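# Split tall magnet-block stack into two equal stacks

## Task

Divide the tall stack of magnet blocks into two tidy stacks of the same height resting on the bench, keeping the neighbouring row of blocks upright and still roughly grouped; the result must stand on its own without the robot supporting it, and at the end the grippers must release everything and withdraw.

## Robot and tools

Robot: two 6-joint arms, left_arm and right_arm, each with a parallel two-finger gripper. Names are just labels and do not match left or right in any camera image.

Frame: all printed positions use one world frame. Origin is on the table top midway between the arms, +z is up, +x reaches out across the table, and left_arm sits toward +y. Gripper fingers point along the gripper's own +z and close along its y. The printed end_effector_position (metres) is the point between the finger pads, roughly 1 cm short of the fingertips; the orientation is a quaternion w,x,y,z. Printed hand positions may be a bit wrong, worse when the arm is stretched far.

Tool execute_actions, argument actions: a list holding at most one item, or empty.
- Empty list: no command, just returns the current state.
- Move: {"rows": [...], "steps": n} with n from 1 to 15 (default 15), each step 1/30 s. Each row is a flat list of 14 numbers covering both arms together: left_arm waist, shoulder, elbow, wrist pitch, wrist yaw, wrist roll, opening, then the same seven for right_arm. Both arms must always be filled in, even if one stays still (repeat its current values). Joint values are absolute target angles in radians, in the same units as the Joint positions line, not offsets. One row is used per step; if rows run out, the final row repeats. Up to 15 rows.
- Wait: {"steps": n} alone, n up to 300, no new command; it returns when that many steps have passed since the previous result, with thinking time counted.
- Optional pictures: true/false to include or skip camera images (default includes them).

Joint ranges (rad), same for each arm: waist -2.618..3.054, shoulder 0.000..3.142, elbow 0.000..3.142, wrist pitch -1.571..1.571, wrist yaw -1.571..1.571, wrist roll -2.094..2.094. Actual ends may differ by up to 0.036. A target more than 0.036 beyond a stated end, and beyond the joint's last reading, makes the whole call rejected and nothing moves. Targets beyond the real end are clipped there, and a "joint sent to its limit" line appears (possibly referring to an earlier move). Missing that line does not prove more travel exists.

Opening is a scale from -1 (closed) to +1 (fully open, pad gap 0.094 m). It is an absolute setting, not a change.

Motion limits: each step the joint target is held within a fixed distance of the measured angle (waist 0.202, shoulder 0.258, elbow 0.238, wrist pitch 0.573, wrist yaw and roll 0.522 rad), and if the targets would move the gripper over 70 mm from where it is, they are pulled back proportionally. Large moves therefore take several calls or waits. Between calls the arms keep heading to the last row sent until everything settles or a step gets HELD; after that only a new action continues motion, though fingers still finish opening or closing. The simulation runs on while you think.

Result lines: the state line gives both grippers' pose. Joint positions / Joint velocities list, per arm, six joints (rad, rad/s) then pad gap (m, m/s). grip_measured is the measured opening on the command scale; each gripper's reading may be off by about 1 mm of opening, consistently. "joint command not followed" means a clearance check altered or blocked joint targets on some steps; the rest of the row still applied. HELD flags steps where your row was not (fully) sent.

Gripping: away from -1 and +1, fingers go to where grip_measured would read your number. To hold a block, command about 0.03 below the current grip_measured for a firm hold, less for a gentle one. Pads push up to roughly 50-62 N (less on some grippers, less on very thin parts) and may spike on first contact.

Tool zoom_image: camera (cam_high, cam_low, cam_left_wrist, cam_right_wrist) and region [x0, y0, x1, y1] in that camera's pixels, origin top-left, max 504x504 region. Returns a closer view of the latest image. Images: cam_high and cam_low 504x504, wrist cameras 616x616 fisheye. Calibration (K, distortion, T_world_to_cam) is given per camera and may be slightly off; wrist camera poses follow their arm's joint readings.

Tool finished_scene: argument scene, the number of the current scene. Replying with no tool call also ends things.

Cautions: nothing may leave the table. Avoid drops, slips, slamming, hard collisions and heavy pushing; never let the arms strike or squeeze each other. Magnet blocks may cling; separate them carefully without toppling the adjacent row. Occasional outside tugs or pushes on held or loose items can occur. Holding loads heats motors: a MOTOR HOT warning starts at 75 °C, at 90 °C that arm is halted 10 s, and at 100 °C it goes limp and drops things (OVER-TEMPERATURE FAULT). Release loads promptly. Faster, smoother, low-effort motion is better.

Each tool is called after ">>>" as name(argument=value, ...), one argument or row to a line, values as JSON.

## Session

>>> execute_actions(
  actions=[],
)

Scene clock: 0.00 s of 4600.00 s.
left_arm: end_effector_position=(+0.3981, +0.1304, +0.2518) grip_measured=+1.000 end_effector_quat_wxyz=(+0.146, -0.507, +0.795, -0.299) | right_arm: end_effector_position=(+0.3014, -0.2640, +0.1023) grip_measured=+1.000 end_effector_quat_wxyz=(-0.065, -0.410, +0.903, +0.108)
Joint positions: left_arm=[-0.52   1.556  1.569 -0.915  0.129 -1.524  0.094] | right_arm=[-0.138  1.967  1.652 -1.48  -0.117 -0.982  0.094]
Joint velocities: left_arm=[-0.007  0.002 -0.002 -0.007  0.051  0.051  0.   ] | right_arm=[-0.002  0.007  0.007 -0.007 -0.022 -0.037  0.   ]

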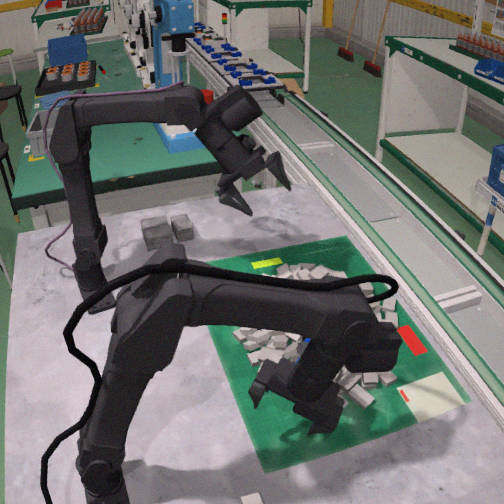

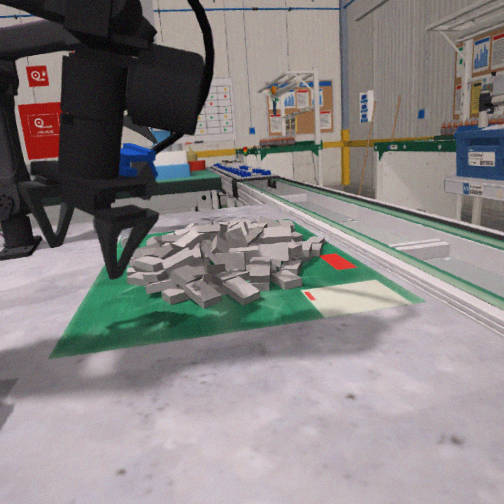

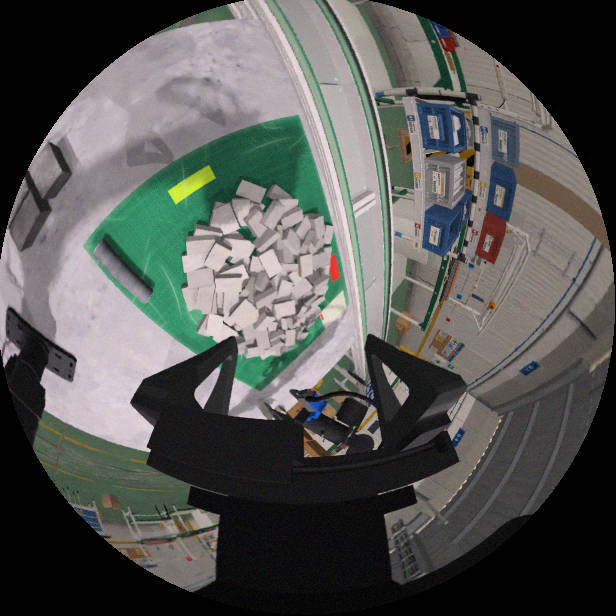

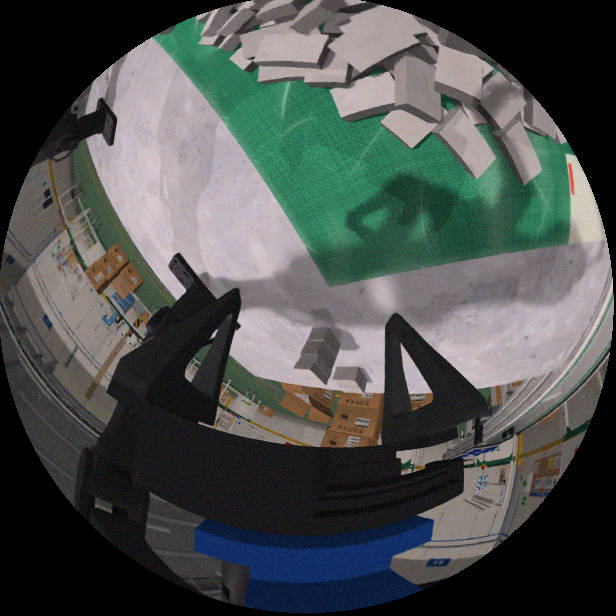

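>>> execute_actions(
  actions=[
    {"rows":[[-0.52,1.556,1.569,-0.915,0.129,-1.524,1,-0.7,1.5,1.4,-1.4,0,0,1]]},
  ],
  pictures=false,
)

>>> execute_actions(
  actions=[
    {"steps":60},
  ],
)

Scene clock: 6.33 s of 4600.00 s.
left_arm: end_effector_position=(+0.3981, +0.1304, +0.2518) grip_measured=+1.000 end_effector_quat_wxyz=(+0.146, -0.507, +0.795, -0.299) | right_arm: end_effector_position=(+0.1911, -0.4211, +0.1760) grip_measured=+1.000 end_effector_quat_wxyz=(+0.042, +0.303, +0.952, -0.020)
Joint positions: left_arm=[-0.52   1.556  1.569 -0.915  0.129 -1.525  0.094] | right_arm=[-0.714  1.49   1.416 -1.403  0.005 -0.077  0.094]
Joint velocities: left_arm=[-0.002  0.002  0.007 -0.007 -0.007  0.022  0.   ] | right_arm=[ 0.11   0.051  0.002  0.007 -0.022  0.476  0.   ]
Steps of this call (steps 1 to 90: nothing new was sent; then 2.83 s passed at rest; steps 91 to 105: all 15 steps of this action). Readings (joint positions):
91: left_arm=[-0.520 1.556 1.569 -0.915 0.129 -1.524] | right_arm=[-0.151 1.938 1.613 -1.446 -0.113 -0.916]
92: left_arm=[-0.520 1.556 1.569 -0.915 0.129 -1.524] | right_arm=[-0.178 1.889 1.548 -1.420 -0.102 -0.840]
94: left_arm=[-0.520 1.556 1.569 -0.915 0.129 -1.524] | right_arm=[-0.275 1.775 1.453 -1.419 -0.077 -0.687]
98: left_arm=[-0.520 1.556 1.569 -0.915 0.129 -1.525] | right_arm=[-0.547 1.551 1.416 -1.409 -0.039 -0.344]
105: the state above

Scene clock: 8.33 s of 4600.00 s.
left_arm: end_effector_position=(+0.3981, +0.1304, +0.2518) grip_measured=+1.000 end_effector_quat_wxyz=(+0.146, -0.507, +0.795, -0.299) | right_arm: end_effector_position=(+0.1921, -0.4201, +0.1755) grip_measured=+1.000 end_effector_quat_wxyz=(+0.042, +0.332, +0.942, -0.018)
Joint positions: left_arm=[-0.52   1.556  1.569 -0.915  0.129 -1.525  0.094] | right_arm=[-0.708  1.492  1.416 -1.403  0.005 -0.009  0.094]
Joint velocities: left_arm=[-0.017  0.002  0.002  0.007 -0.066 -0.066  0.   ] | right_arm=[ 0.012 -0.017 -0.007 -0.037 -0.037  0.066  0.   ]
Steps of this call (steps 1 to 30: the robot went on to your last target; steps 31 to 60: nothing new was sent). Readings (joint positions):
1: left_arm=[-0.520 1.556 1.569 -0.915 0.129 -1.525] | right_arm=[-0.711 1.492 1.416 -1.403 0.005 -0.063]
2: left_arm=[-0.520 1.556 1.569 -0.915 0.129 -1.525] | right_arm=[-0.709 1.492 1.416 -1.403 0.005 -0.052]
4: left_arm=[-0.520 1.556 1.569 -0.915 0.129 -1.525] | right_arm=[-0.708 1.492 1.416 -1.403 0.005 -0.037]
8: left_arm=[-0.520 1.556 1.569 -0.915 0.129 -1.525] | right_arm=[-0.708 1.492 1.416 -1.403 0.005 -0.021]
60: the state above
All arms were judged still, so your last target was given up. Only a new action makes them travel on or press farther. Fingers that are still opening or closing keep moving.
camera_calibration (this result's frames):
cam_left_wrist: T_world_to_cam=[[0.711097, -0.30256, 0.634665, -0.409988], [-0.653706, -0.616851, 0.438364, 0.260694], [0.258862, -0.726603, -0.636426, 0.275798], [0, 0, 0, 1]] pos_world=[0.390564, 0.23716, 0.321451]
cam_right_wrist: T_world_to_cam=[[-0.493884, -0.865917, -0.0791609, -0.250046], [-0.674757, 0.324243, 0.663, 0.158564], [-0.548436, 0.380859, -0.744422, 0.499545], [0, 0, 0, 1]] pos_world=[0.257467, -0.458189, 0.246951]

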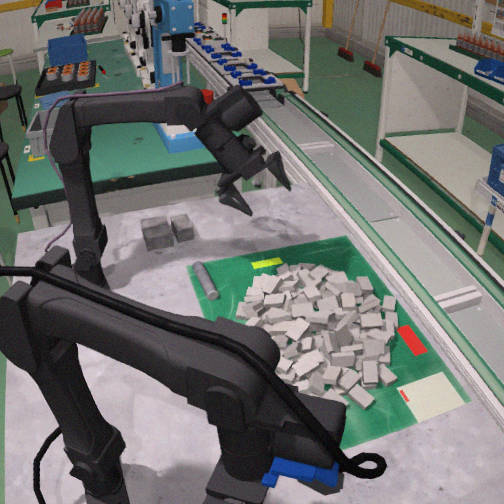

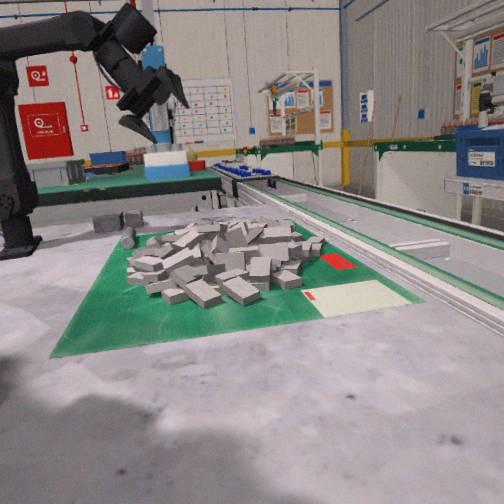

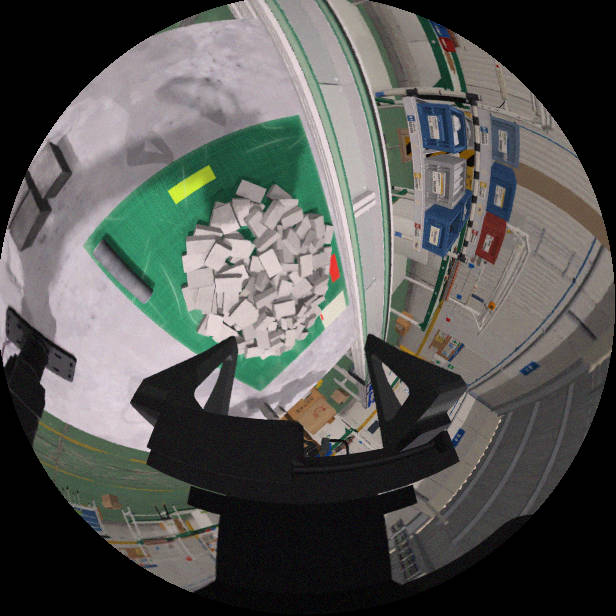

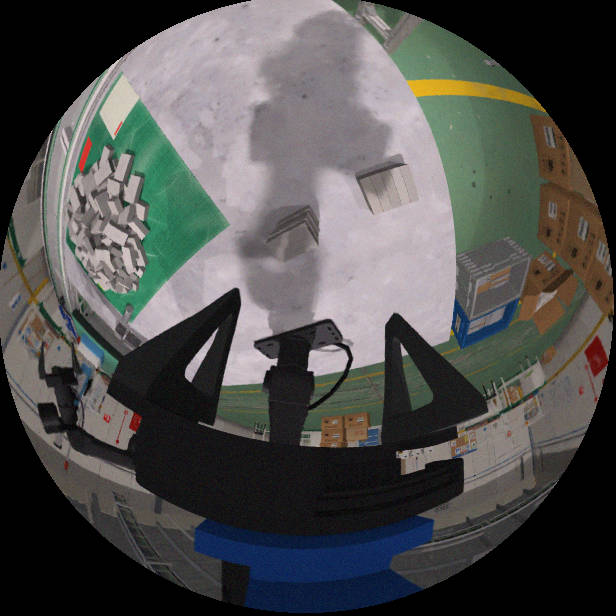

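>>> zoom_image(
  camera="cam_right_wrist",
  region=[230,130,450,290],
)

Region (230, 130, 450, 290) of cam_right_wrist's 616x616 image, scaled by 2.291, with more detail than that image has; it fills the top 367 rows of this view, and the rest is white.

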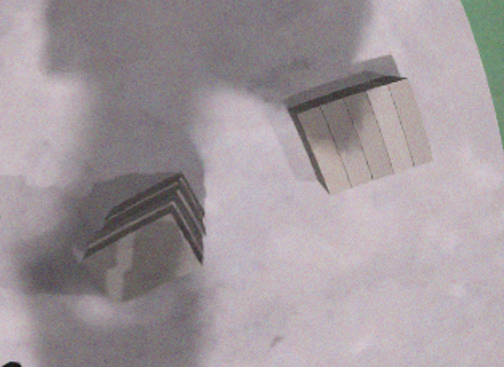

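>>> execute_actions(
  actions=[
    {"rows":[[-0.52,1.556,1.569,-0.915,0.129,-1.524,1,-0.62,1.65,1.4,-1.32,0,0,1]]},
  ],
  pictures=false,
)

>>> execute_actions(
  actions=[
    {"steps":30},
  ],
)

Scene clock: 23.03 s of 4600.00 s.
left_arm: end_effector_position=(+0.3981, +0.1304, +0.2518) grip_measured=+1.000 end_effector_quat_wxyz=(+0.146, -0.507, +0.795, -0.299) | right_arm: end_effector_position=(+0.2226, -0.4114, +0.1258) grip_measured=+1.000 end_effector_quat_wxyz=(-0.015, +0.291, +0.957, +0.003)
Joint positions: left_arm=[-0.52   1.556  1.569 -0.915  0.129 -1.525  0.094] | right_arm=[-0.62   1.666  1.397 -1.332  0.003 -0.009  0.094]
Joint velocities: left_arm=[ 0.017 -0.027  0.012 -0.022  0.037  0.007  0.   ] | right_arm=[ 0.012 -0.002  0.002  0.022 -0.022 -0.051  0.   ]
Steps of this call (steps 1 to 90: nothing new was sent; then 11.20 s passed at rest; steps 91 to 105: all 15 steps of this action). Readings (joint positions):
91: left_arm=[-0.520 1.556 1.569 -0.915 0.129 -1.525] | right_arm=[-0.698 1.508 1.417 -1.402 0.009 -0.009]
92: left_arm=[-0.520 1.556 1.569 -0.915 0.129 -1.525] | right_arm=[-0.679 1.533 1.419 -1.391 0.010 -0.009]
94: left_arm=[-0.520 1.556 1.569 -0.915 0.129 -1.525] | right_arm=[-0.639 1.606 1.418 -1.365 0.007 -0.009]
98: left_arm=[-0.520 1.556 1.569 -0.915 0.129 -1.525] | right_arm=[-0.620 1.670 1.398 -1.334 0.003 -0.009]
105: the state above

Scene clock: 24.03 s of 4600.00 s.
left_arm: end_effector_position=(+0.3981, +0.1304, +0.2518) grip_measured=+1.000 end_effector_quat_wxyz=(+0.146, -0.507, +0.795, -0.299) | right_arm: end_effector_position=(+0.2226, -0.4114, +0.1258) grip_measured=+1.000 end_effector_quat_wxyz=(-0.015, +0.291, +0.957, +0.003)
Joint positions: left_arm=[-0.52   1.556  1.569 -0.915  0.129 -1.525  0.094] | right_arm=[-0.62   1.666  1.397 -1.332  0.003 -0.009  0.094]
Joint velocities: left_arm=[-0.007 -0.007 -0.002  0.007  0.007 -0.037  0.   ] | right_arm=[-0.002  0.007  0.002  0.051  0.051  0.095  0.   ]
Steps of this call (steps 1 to 15: the robot went on to your last target; steps 16 to 30: nothing new was sent). Readings (joint positions):
1: left_arm=[-0.520 1.556 1.569 -0.915 0.129 -1.525] | right_arm=[-0.620 1.666 1.397 -1.332 0.003 -0.009]
2: left_arm=[-0.520 1.556 1.569 -0.915 0.129 -1.525] | right_arm=[-0.620 1.666 1.397 -1.332 0.003 -0.009]
4: left_arm=[-0.520 1.556 1.569 -0.915 0.129 -1.525] | right_arm=[-0.620 1.666 1.397 -1.332 0.003 -0.009]
8: left_arm=[-0.520 1.556 1.569 -0.915 0.129 -1.525] | right_arm=[-0.620 1.666 1.397 -1.332 0.003 -0.009]
30: the state above
All arms were judged still, so your last target was given up. Only a new action makes them travel on or press farther. Fingers that are still opening or closing keep moving.
camera_calibration (this result's frames):
cam_left_wrist: T_world_to_cam=[[0.711097, -0.30256, 0.634665, -0.409988], [-0.653706, -0.616851, 0.438364, 0.260694], [0.258862, -0.726603, -0.636426, 0.275798], [0, 0, 0, 1]] pos_world=[0.390564, 0.23716, 0.321451]
cam_right_wrist: T_world_to_cam=[[-0.424934, -0.899575, -0.100979, -0.257876], [-0.631077, 0.21442, 0.745497, 0.143947], [-0.648978, 0.380512, -0.658815, 0.487402], [0, 0, 0, 1]] pos_world=[0.297575, -0.448307, 0.187756]

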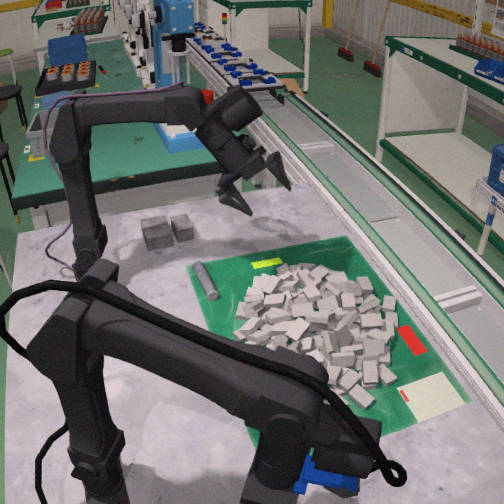

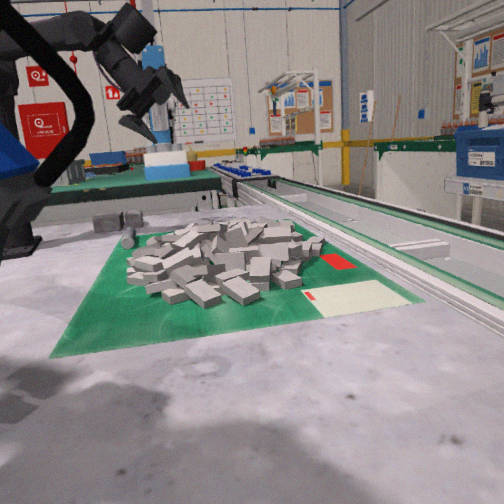

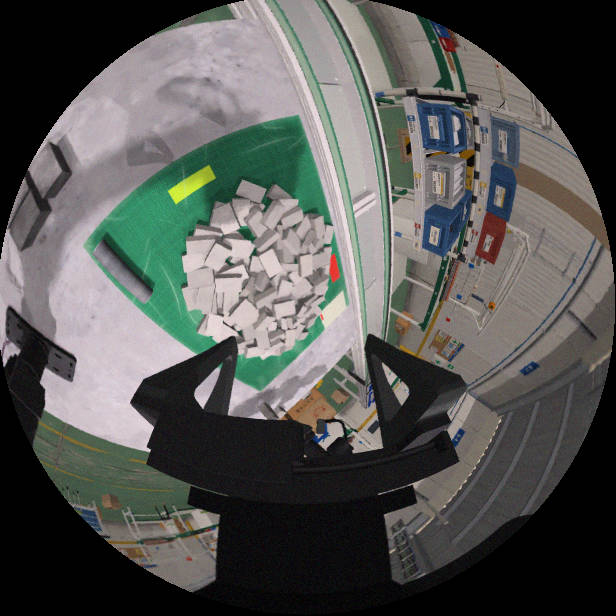

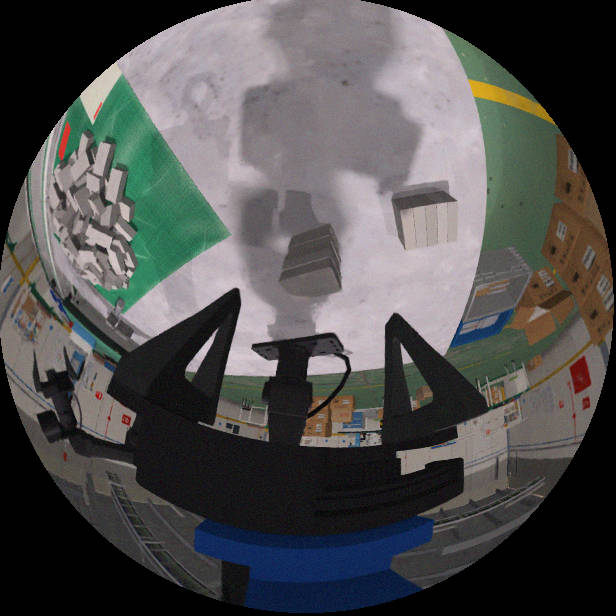

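>>> execute_actions(
  actions=[
    {"rows":[[-0.52,1.556,1.569,-0.915,0.129,-1.524,1,-0.61,1.60,1.18,-1.13,0,-0.6,1]]},
  ],
  pictures=false,
)

>>> execute_actions(
  actions=[
    {"steps":30},
  ],
)

Scene clock: 36.27 s of 4600.00 s.
left_arm: end_effector_position=(+0.3981, +0.1304, +0.2518) grip_measured=+1.000 end_effector_quat_wxyz=(+0.146, -0.507, +0.795, -0.299) | right_arm: end_effector_position=(+0.2104, -0.4030, +0.0851) grip_measured=+1.000 end_effector_quat_wxyz=(-0.006, +0.014, +1.000, +0.002)
Joint positions: left_arm=[-0.52   1.556  1.569 -0.915  0.129 -1.525  0.094] | right_arm=[-0.619  1.612  1.176 -1.148  0.003 -0.569  0.094]
Joint velocities: left_arm=[-0.007 -0.012  0.012  0.051 -0.081 -0.007  0.   ] | right_arm=[-0.007 -0.002 -0.017  0.051 -0.037 -0.154  0.   ]
Steps of this call (steps 1 to 90: nothing new was sent; then 8.73 s passed at rest; steps 91 to 105: all 15 steps of this action). Readings (joint positions):
91: left_arm=[-0.520 1.556 1.569 -0.915 0.129 -1.525] | right_arm=[-0.620 1.651 1.360 -1.286 0.003 -0.093]
92: left_arm=[-0.520 1.556 1.569 -0.915 0.129 -1.525] | right_arm=[-0.620 1.627 1.302 -1.240 0.003 -0.191]
94: left_arm=[-0.520 1.556 1.569 -0.915 0.129 -1.525] | right_arm=[-0.619 1.612 1.217 -1.216 0.003 -0.336]
98: left_arm=[-0.520 1.556 1.569 -0.915 0.129 -1.525] | right_arm=[-0.619 1.612 1.176 -1.187 0.003 -0.487]
105: the state above

Scene clock: 37.27 s of 4600.00 s.
left_arm: end_effector_position=(+0.3981, +0.1304, +0.2518) grip_measured=+1.000 end_effector_quat_wxyz=(+0.146, -0.507, +0.795, -0.299) | right_arm: end_effector_position=(+0.2121, -0.4041, +0.0851) grip_measured=+1.000 end_effector_quat_wxyz=(-0.003, +0.004, +1.000, -0.000)
Joint positions: left_arm=[-0.52   1.556  1.569 -0.915  0.129 -1.525  0.094] | right_arm=[-0.619  1.612  1.176 -1.14   0.003 -0.59   0.094]
Joint velocities: left_arm=[-0.002 -0.007 -0.007  0.037  0.022  0.037  0.   ] | right_arm=[-0.017 -0.007  0.017  0.037  0.066 -0.007  0.   ]
Steps of this call (steps 1 to 30: the robot went on to your last target). Readings (joint positions):
1: left_arm=[-0.520 1.556 1.569 -0.915 0.129 -1.525] | right_arm=[-0.619 1.612 1.176 -1.146 0.003 -0.573]
2: left_arm=[-0.520 1.556 1.569 -0.915 0.129 -1.525] | right_arm=[-0.619 1.612 1.176 -1.145 0.003 -0.577]
4: left_arm=[-0.520 1.556 1.569 -0.915 0.129 -1.525] | right_arm=[-0.619 1.612 1.176 -1.143 0.003 -0.581]
8: left_arm=[-0.520 1.556 1.569 -0.915 0.129 -1.525] | right_arm=[-0.619 1.612 1.176 -1.141 0.003 -0.587]
30: the state above
All arms were judged still, so your last target was given up. Only a new action makes them travel on or press farther. Fingers that are still opening or closing keep moving.
camera_calibration (this result's frames):
cam_left_wrist: T_world_to_cam=[[0.711097, -0.30256, 0.634665, -0.409988], [-0.653706, -0.616851, 0.438364, 0.260694], [0.258862, -0.726603, -0.636426, 0.275798], [0, 0, 0, 1]] pos_world=[0.390564, 0.23716, 0.321451]
cam_right_wrist: T_world_to_cam=[[0.142413, -0.984764, -0.0997876, -0.414705], [-0.662812, -0.169753, 0.72929, 0.0190305], [-0.735118, -0.0377199, -0.676889, 0.301758], [0, 0, 0, 1]] pos_world=[0.293501, -0.393774, 0.148995]

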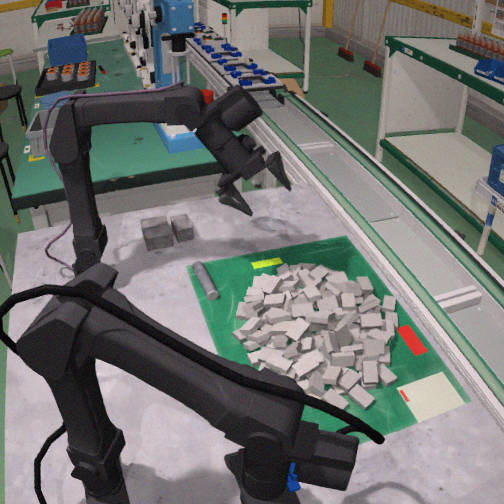

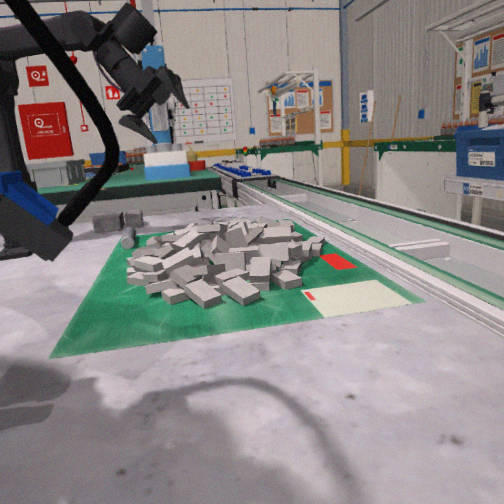

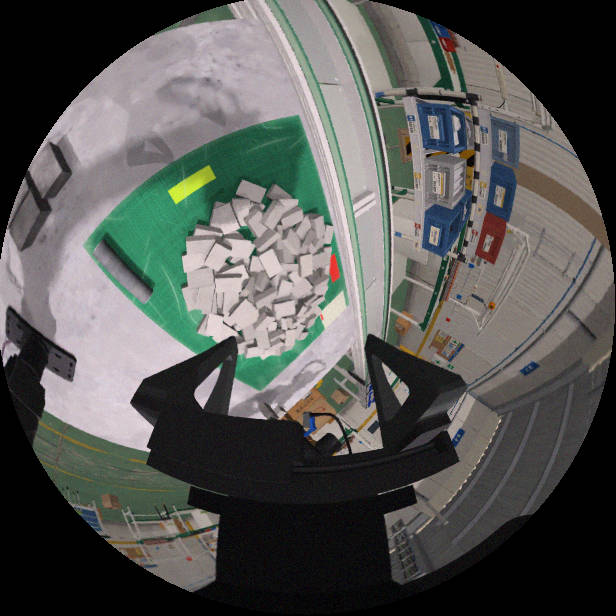

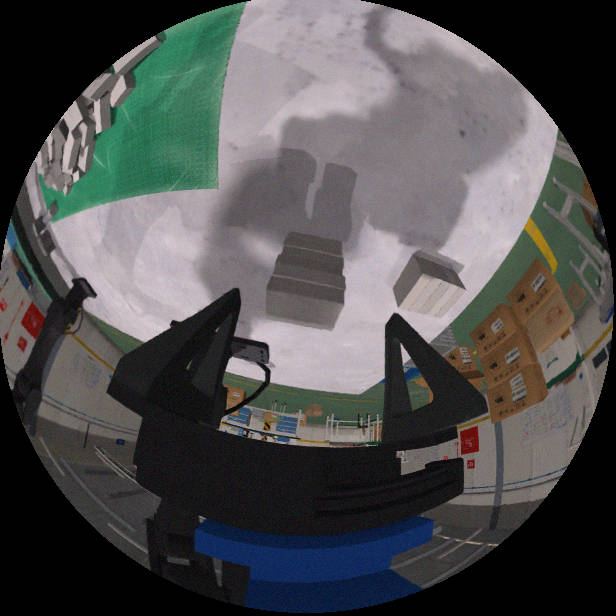

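>>> execute_actions(
  actions=[
    {"rows":[[-0.52,1.556,1.569,-0.915,0.129,-1.524,1,-0.63,1.59,1.025,-0.98,0,-0.6,1]]},
  ],
  pictures=false,
)

>>> execute_actions(
  actions=[
    {"steps":30},
  ],
)

Scene clock: 42.57 s of 4600.00 s.
left_arm: end_effector_position=(+0.3981, +0.1304, +0.2518) grip_measured=+1.000 end_effector_quat_wxyz=(+0.146, -0.507, +0.795, -0.299) | right_arm: end_effector_position=(+0.2029, -0.3978, +0.0522) grip_measured=+1.000 end_effector_quat_wxyz=(+0.001, +0.003, +1.000, -0.003)
Joint positions: left_arm=[-0.52   1.556  1.569 -0.915  0.129 -1.525  0.094] | right_arm=[-0.619  1.595  1.024 -0.996  0.003 -0.591  0.094]
Joint velocities: left_arm=[-0.017 -0.017  0.007  0.081 -0.037 -0.081  0.   ] | right_arm=[ 0.002 -0.002 -0.012  0.081  0.007  0.081  0.   ]
Steps of this call (steps 1 to 90: nothing new was sent; then 1.80 s passed at rest; steps 91 to 105: all 15 steps of this action). Readings (joint positions):
91: left_arm=[-0.520 1.556 1.569 -0.915 0.129 -1.525] | right_arm=[-0.619 1.605 1.154 -1.108 0.003 -0.591]
92: left_arm=[-0.520 1.556 1.569 -0.915 0.129 -1.525] | right_arm=[-0.619 1.596 1.117 -1.072 0.003 -0.591]
94: left_arm=[-0.520 1.556 1.569 -0.915 0.129 -1.525] | right_arm=[-0.619 1.595 1.057 -1.044 0.003 -0.591]
98: left_arm=[-0.520 1.556 1.569 -0.915 0.129 -1.525] | right_arm=[-0.619 1.595 1.024 -1.026 0.003 -0.591]
105: the state above

Scene clock: 43.57 s of 4600.00 s.
left_arm: end_effector_position=(+0.3981, +0.1304, +0.2518) grip_measured=+1.000 end_effector_quat_wxyz=(+0.146, -0.507, +0.795, -0.299) | right_arm: end_effector_position=(+0.2041, -0.3987, +0.0523) grip_measured=+1.000 end_effector_quat_wxyz=(+0.003, +0.003, +1.000, -0.004)
Joint positions: left_arm=[-0.52   1.556  1.569 -0.915  0.129 -1.525  0.094] | right_arm=[-0.619  1.595  1.024 -0.99   0.003 -0.591  0.094]
Joint velocities: left_arm=[ 0.012 -0.012 -0.007 -0.007 -0.037  0.007  0.   ] | right_arm=[-0.022  0.002  0.012 -0.007 -0.037 -0.037  0.   ]
Steps of this call (steps 1 to 15: the robot went on to your last target; steps 16 to 30: nothing new was sent). Readings (joint positions):
1: left_arm=[-0.520 1.556 1.569 -0.915 0.129 -1.525] | right_arm=[-0.619 1.595 1.024 -0.994 0.003 -0.591]
2: left_arm=[-0.520 1.556 1.569 -0.915 0.129 -1.525] | right_arm=[-0.619 1.595 1.024 -0.994 0.003 -0.591]
4: left_arm=[-0.520 1.556 1.569 -0.915 0.129 -1.525] | right_arm=[-0.619 1.595 1.024 -0.992 0.003 -0.591]
8: left_arm=[-0.520 1.556 1.569 -0.915 0.129 -1.525] | right_arm=[-0.619 1.595 1.024 -0.991 0.003 -0.591]
30: the state above
All arms were judged still, so your last target was given up. Only a new action makes them travel on or press farther. Fingers that are still opening or closing keep moving.
camera_calibration (this result's frames):
cam_left_wrist: T_world_to_cam=[[0.711266, -0.302219, 0.634637, -0.410093], [-0.653468, -0.616956, 0.438572, 0.260561], [0.258998, -0.726656, -0.63631, 0.275722], [0, 0, 0, 1]] pos_world=[0.390541, 0.237172, 0.32143]
cam_right_wrist: T_world_to_cam=[[0.143954, -0.985503, -0.0897798, -0.412665], [-0.671675, -0.163931, 0.722481, 0.0431028], [-0.726725, -0.0437015, -0.685537, 0.270275], [0, 0, 0, 1]] pos_world=[0.284771, -0.387805, 0.117093]

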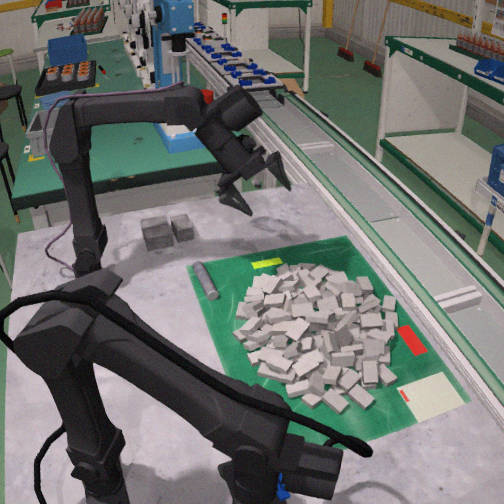

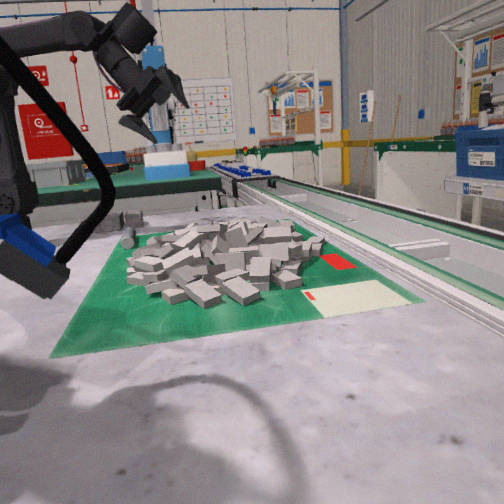

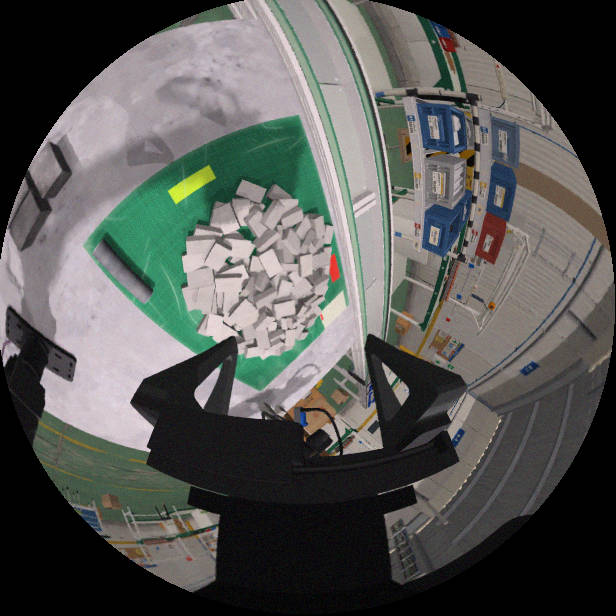

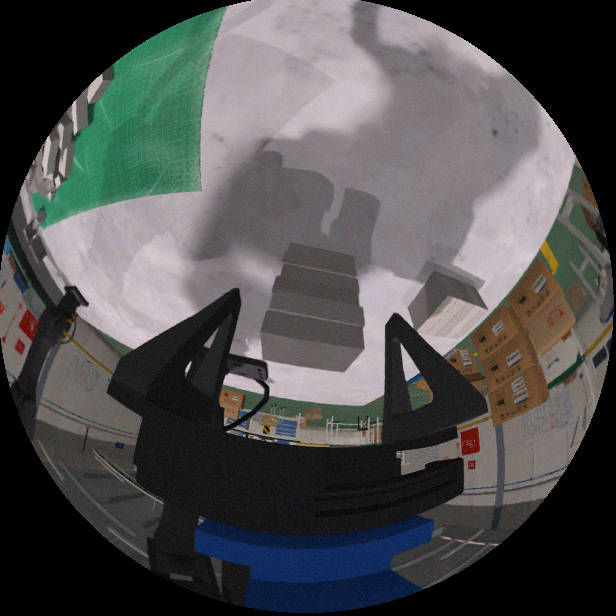

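>>> execute_actions(
  actions=[
    {"rows":[[-0.52,1.556,1.569,-0.915,0.129,-1.524,1,-0.63,1.59,1.01,-0.98,0,-0.6,1],[-0.52,1.556,1.569,-0.915,0.129,-1.524,1,-0.63,1.59,1.01,-0.98,0,-0.6,1],[-0.52,1.556,1.569,-0.915,0.129,-1.524,1,-0.63,1.59,1.01,-0.98,0,-0.6,-0.2]]},
  ],
  pictures=false,
)

>>> execute_actions(
  actions=[
    {"steps":30},
  ],
  pictures=false,
)

>>> execute_actions(
  actions=[
    {"rows":[[-0.52,1.556,1.569,-0.915,0.129,-1.524,1,-0.63,1.59,1.15,-1.12,0,-0.6,-0.2]]},
  ],
)

Scene clock: 49.63 s of 4600.00 s.
left_arm: end_effector_position=(+0.3981, +0.1304, +0.2518) grip_measured=+1.000 end_effector_quat_wxyz=(+0.146, -0.507, +0.795, -0.299) | right_arm: end_effector_position=(+0.2040, -0.3984, +0.0520) grip_measured=-0.054 end_effector_quat_wxyz=(+0.004, +0.004, +1.000, -0.003)
Joint positions: left_arm=[-0.52   1.556  1.569 -0.915  0.129 -1.525  0.094] | right_arm=[-0.621  1.595  1.023 -0.989  0.    -0.592  0.044]
Joint velocities: left_arm=[-0.007 -0.012  0.002  0.007 -0.007  0.022  0.   ] | right_arm=[ 0.017  0.007  0.017  0.037 -0.051  0.007  0.001]
Steps of this call (steps 1 to 90: nothing new was sent; then 2.57 s passed at rest; steps 91 to 105: all 15 steps of this action). Readings (joint positions):
91: left_arm=[-0.520 1.556 1.569 -0.915 0.129 -1.525] | right_arm=[-0.619 1.595 1.024 -0.990 0.003 -0.591]
92: left_arm=[-0.520 1.556 1.569 -0.915 0.129 -1.525] | right_arm=[-0.619 1.595 1.024 -0.990 0.003 -0.591]
94: left_arm=[-0.520 1.556 1.569 -0.915 0.129 -1.525] | right_arm=[-0.619 1.595 1.024 -0.990 0.003 -0.591]
98: left_arm=[-0.520 1.556 1.569 -0.915 0.129 -1.525] | right_arm=[-0.620 1.595 1.023 -0.989 0.001 -0.591]
105: the state above

Scene clock: 50.63 s of 4600.00 s.
left_arm: end_effector_position=(+0.3981, +0.1304, +0.2518) grip_measured=+1.000 end_effector_quat_wxyz=(+0.146, -0.507, +0.795, -0.299) | right_arm: end_effector_position=(+0.2040, -0.3984, +0.0520) grip_measured=-0.054 end_effector_quat_wxyz=(+0.004, +0.004, +1.000, -0.003)
Joint positions: left_arm=[-0.52   1.556  1.569 -0.915  0.129 -1.525  0.094] | right_arm=[-0.621  1.595  1.023 -0.989  0.    -0.592  0.044]
Joint velocities: left_arm=[-0.012 -0.012  0.007  0.022  0.037 -0.081  0.   ] | right_arm=[ 0.007 -0.017  0.007  0.007  0.022  0.037  0.001]
Steps of this call (steps 1 to 15: the robot went on to your last target; steps 16 to 30: nothing new was sent). Readings (joint positions):
1: left_arm=[-0.520 1.556 1.569 -0.915 0.129 -1.525] | right_arm=[-0.621 1.595 1.023 -0.989 0.000 -0.592]
2: left_arm=[-0.520 1.556 1.569 -0.915 0.129 -1.525] | right_arm=[-0.621 1.595 1.023 -0.989 0.000 -0.592]
4: left_arm=[-0.520 1.556 1.569 -0.915 0.129 -1.525] | right_arm=[-0.621 1.595 1.023 -0.989 0.000 -0.592]
8: left_arm=[-0.520 1.556 1.569 -0.915 0.129 -1.525] | right_arm=[-0.621 1.595 1.023 -0.989 0.000 -0.592]
30: the state above
All arms were judged still, so your last target was given up. Only a new action makes them travel on or press farther. Fingers that are still opening or closing keep moving.

Scene clock: 51.13 s of 4600.00 s.
left_arm: end_effector_position=(+0.3981, +0.1304, +0.2518) grip_measured=+1.000 end_effector_quat_wxyz=(+0.146, -0.507, +0.795, -0.299) | right_arm: end_effector_position=(+0.2086, -0.4017, +0.0756) grip_measured=-0.054 end_effector_quat_wxyz=(-0.002, +0.004, +1.000, +0.001)
Joint positions: left_arm=[-0.52   1.556  1.569 -0.915  0.129 -1.525  0.094] | right_arm=[-0.621  1.604  1.13  -1.101  0.001 -0.592  0.044]
Joint velocities: left_arm=[ 0.007 -0.002 -0.007 -0.037 -0.007  0.007  0.   ] | right_arm=[ 0.007 -0.012  0.007 -0.081 -0.007 -0.095  0.   ]
Steps of this call (steps 1 to 15: all 15 steps of this action). Readings (joint positions):
1: left_arm=[-0.520 1.556 1.569 -0.915 0.129 -1.525] | right_arm=[-0.621 1.598 1.040 -1.011 0.001 -0.592]
2: left_arm=[-0.520 1.556 1.569 -0.915 0.129 -1.525] | right_arm=[-0.621 1.603 1.063 -1.041 0.001 -0.592]
4: left_arm=[-0.520 1.556 1.569 -0.915 0.129 -1.525] | right_arm=[-0.621 1.604 1.104 -1.067 0.001 -0.592]
8: left_arm=[-0.520 1.556 1.569 -0.915 0.129 -1.525] | right_arm=[-0.621 1.604 1.130 -1.075 0.001 -0.592]
15: the state above
camera_calibration (this result's frames):
cam_left_wrist: T_world_to_cam=[[0.711266, -0.302219, 0.634637, -0.410093], [-0.653468, -0.616956, 0.438572, 0.260561], [0.258998, -0.726656, -0.63631, 0.275722], [0, 0, 0, 1]] pos_world=[0.390541, 0.237172, 0.32143]
cam_right_wrist: T_world_to_cam=[[0.142553, -0.984543, -0.101753, -0.41258], [-0.663911, -0.171358, 0.727914, 0.0237861], [-0.734099, -0.0362113, -0.678077, 0.293364], [0, 0, 0, 1]] pos_world=[0.289965, -0.391504, 0.139628]

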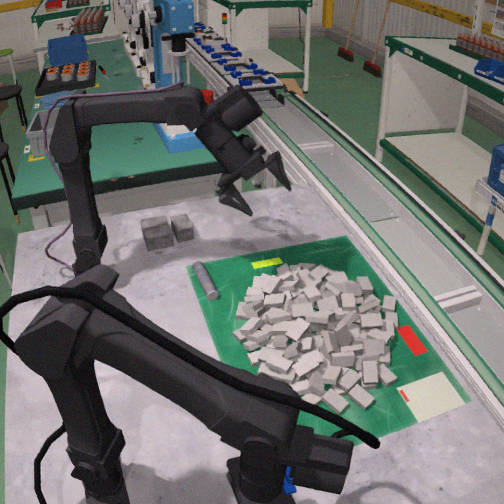

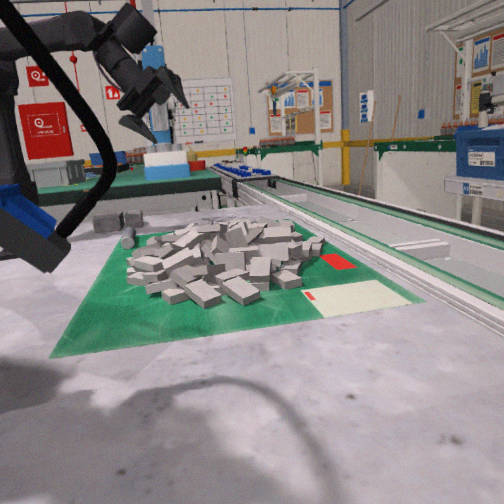

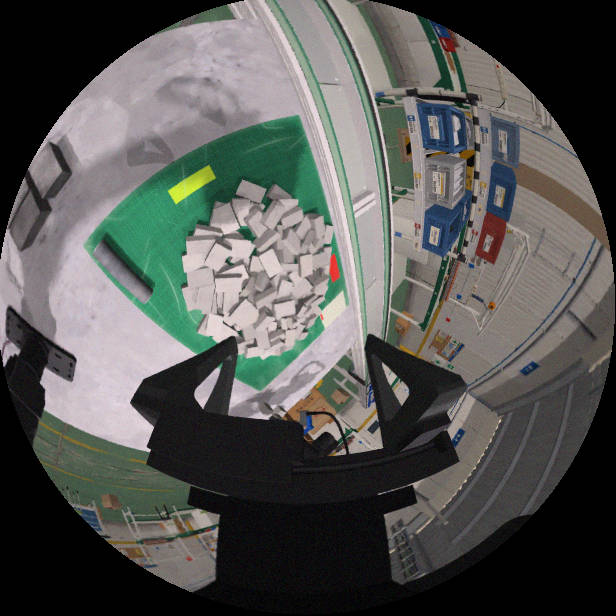

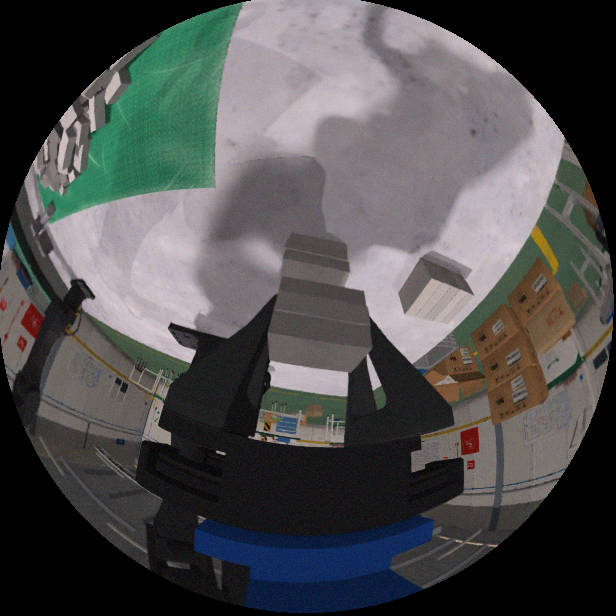

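>>> execute_actions(
  actions=[
    {"rows":[[-0.52,1.556,1.569,-0.915,0.129,-1.524,1,-0.15,1.59,1.15,-1.12,0,-0.15,-0.2]]},
  ],
  pictures=false,
)

>>> execute_actions(
  actions=[
    {"rows":[[-0.52,1.556,1.569,-0.915,0.129,-1.524,1,-0.15,1.49,0.82,-0.88,0,-0.15,-0.2]]},
  ],
  pictures=false,
)

>>> execute_actions(
  actions=[
    {"steps":20},
  ],
)

Scene clock: 56.60 s of 4600.00 s.
left_arm: end_effector_position=(+0.3981, +0.1304, +0.2518) grip_measured=+1.000 end_effector_quat_wxyz=(+0.146, -0.507, +0.795, -0.299) | right_arm: end_effector_position=(+0.2532, -0.2786, +0.0756) grip_measured=-0.054 end_effector_quat_wxyz=(-0.003, -0.028, +1.000, +0.005)
Joint positions: left_arm=[-0.52   1.556  1.569 -0.915  0.129 -1.525  0.094] | right_arm=[-0.141  1.604  1.13  -1.104 -0.008 -0.175  0.044]
Joint velocities: left_arm=[-0.017  0.002 -0.002 -0.022  0.007 -0.037  0.   ] | right_arm=[-0.095 -0.002 -0.012 -0.051  0.095  0.139 -0.   ]
Steps of this call (steps 1 to 15: the robot went on to your last target; steps 16 to 90: nothing new was sent; then 1.97 s passed at rest; steps 91 to 105: all 15 steps of this action). Readings (joint positions):
91: left_arm=[-0.520 1.556 1.569 -0.915 0.129 -1.525] | right_arm=[-0.597 1.604 1.130 -1.105 0.016 -0.519]
92: left_arm=[-0.520 1.556 1.569 -0.915 0.129 -1.525] | right_arm=[-0.550 1.604 1.130 -1.105 0.031 -0.445]
94: left_arm=[-0.520 1.556 1.569 -0.915 0.129 -1.525] | right_arm=[-0.416 1.604 1.130 -1.103 0.031 -0.340]
98: left_arm=[-0.520 1.556 1.569 -0.915 0.129 -1.525] | right_arm=[-0.157 1.604 1.130 -1.097 -0.000 -0.234]
105: the state above

Scene clock: 57.10 s of 4600.00 s.
left_arm: end_effector_position=(+0.3981, +0.1304, +0.2518) grip_measured=+1.000 end_effector_quat_wxyz=(+0.146, -0.507, +0.795, -0.299) | right_arm: end_effector_position=(+0.1986, -0.2733, +0.0183) grip_measured=-0.054 end_effector_quat_wxyz=(-0.020, -0.019, +1.000, +0.005)
Joint positions: left_arm=[-0.52   1.556  1.569 -0.915  0.129 -1.525  0.094] | right_arm=[-0.143  1.508  0.792 -0.896 -0.004 -0.16   0.044]
Joint velocities: left_arm=[ 0.007 -0.007 -0.007 -0.037  0.051 -0.051  0.   ] | right_arm=[ 0.002 -0.002 -0.017  0.066  0.051  0.037 -0.   ]
Steps of this call (steps 1 to 15: all 15 steps of this action). Readings (joint positions):
1: left_arm=[-0.520 1.556 1.569 -0.915 0.129 -1.525] | right_arm=[-0.143 1.583 1.088 -1.054 -0.007 -0.172]
2: left_arm=[-0.520 1.556 1.569 -0.915 0.129 -1.525] | right_arm=[-0.143 1.547 1.017 -0.984 -0.005 -0.169]
4: left_arm=[-0.520 1.556 1.569 -0.915 0.129 -1.525] | right_arm=[-0.143 1.507 0.891 -0.938 -0.005 -0.166]
8: left_arm=[-0.520 1.556 1.569 -0.915 0.129 -1.525] | right_arm=[-0.143 1.508 0.792 -0.942 -0.004 -0.162]
15: the state above

Scene clock: 57.77 s of 4600.00 s.
left_arm: end_effector_position=(+0.3981, +0.1304, +0.2518) grip_measured=+1.000 end_effector_quat_wxyz=(+0.146, -0.507, +0.795, -0.299) | right_arm: end_effector_position=(+0.2007, -0.2735, +0.0183) grip_measured=-0.054 end_effector_quat_wxyz=(-0.016, -0.019, +1.000, +0.004)
Joint positions: left_arm=[-0.52   1.556  1.569 -0.915  0.129 -1.525  0.094] | right_arm=[-0.143  1.508  0.792 -0.888 -0.004 -0.159  0.044]
Joint velocities: left_arm=[-0.002  0.007 -0.012 -0.022  0.022  0.051  0.   ] | right_arm=[ 0.007 -0.012 -0.007 -0.037 -0.037 -0.007 -0.   ]
Steps of this call (steps 1 to 15: the robot went on to your last target; steps 16 to 20: nothing new was sent). Readings (joint positions):
1: left_arm=[-0.520 1.556 1.569 -0.915 0.129 -1.525] | right_arm=[-0.143 1.508 0.792 -0.894 -0.004 -0.160]
2: left_arm=[-0.520 1.556 1.569 -0.915 0.129 -1.525] | right_arm=[-0.143 1.508 0.792 -0.892 -0.004 -0.160]
4: left_arm=[-0.520 1.556 1.569 -0.915 0.129 -1.525] | right_arm=[-0.143 1.508 0.792 -0.890 -0.004 -0.160]
8: left_arm=[-0.520 1.556 1.569 -0.915 0.129 -1.525] | right_arm=[-0.143 1.508 0.792 -0.888 -0.004 -0.159]
20: the state above
All arms were judged still, so your last target was given up. Only a new action makes them travel on or press farther. Fingers that are still opening or closing keep moving.
camera_calibration (this result's frames):
cam_left_wrist: T_world_to_cam=[[0.711266, -0.302219, 0.634637, -0.410093], [-0.653468, -0.616956, 0.438572, 0.260561], [0.258998, -0.726656, -0.63631, 0.275722], [0, 0, 0, 1]] pos_world=[0.390541, 0.237172, 0.32143]
cam_right_wrist: T_world_to_cam=[[0.183631, -0.976527, -0.112581, -0.296995], [-0.634679, -0.20524, 0.745023, 0.0667251], [-0.750641, -0.0653569, -0.65747, 0.248283], [0, 0, 0, 1]] pos_world=[0.283258, -0.260102, 0.0800911]

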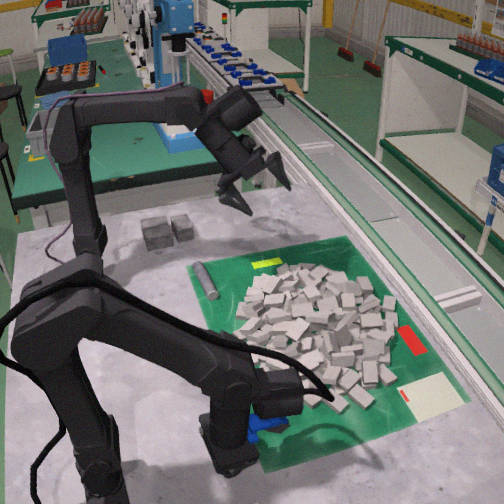

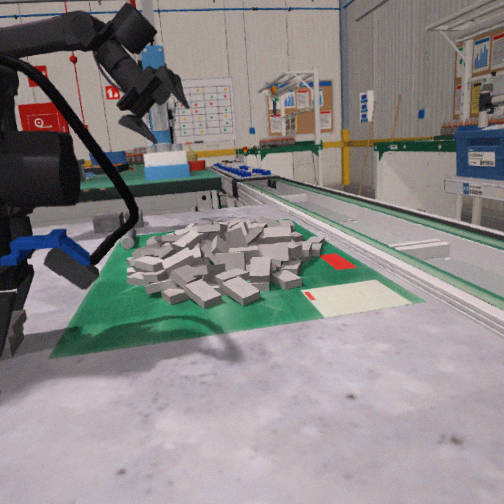

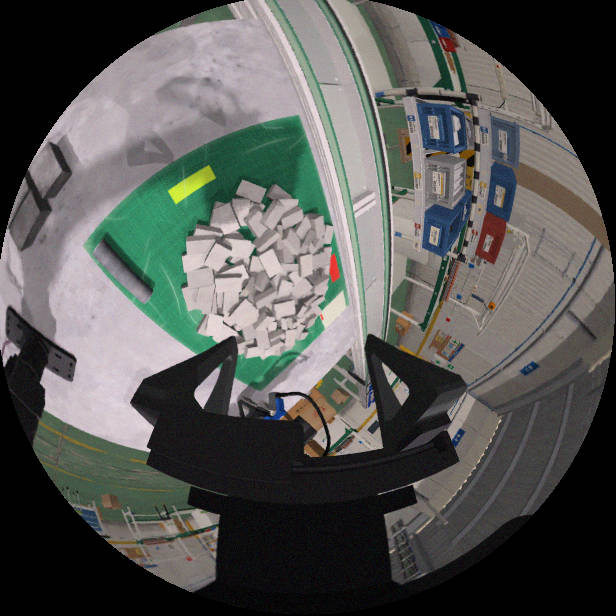

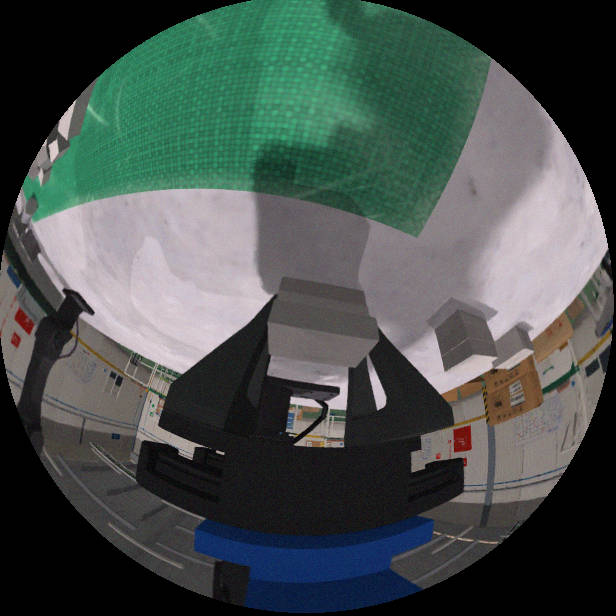

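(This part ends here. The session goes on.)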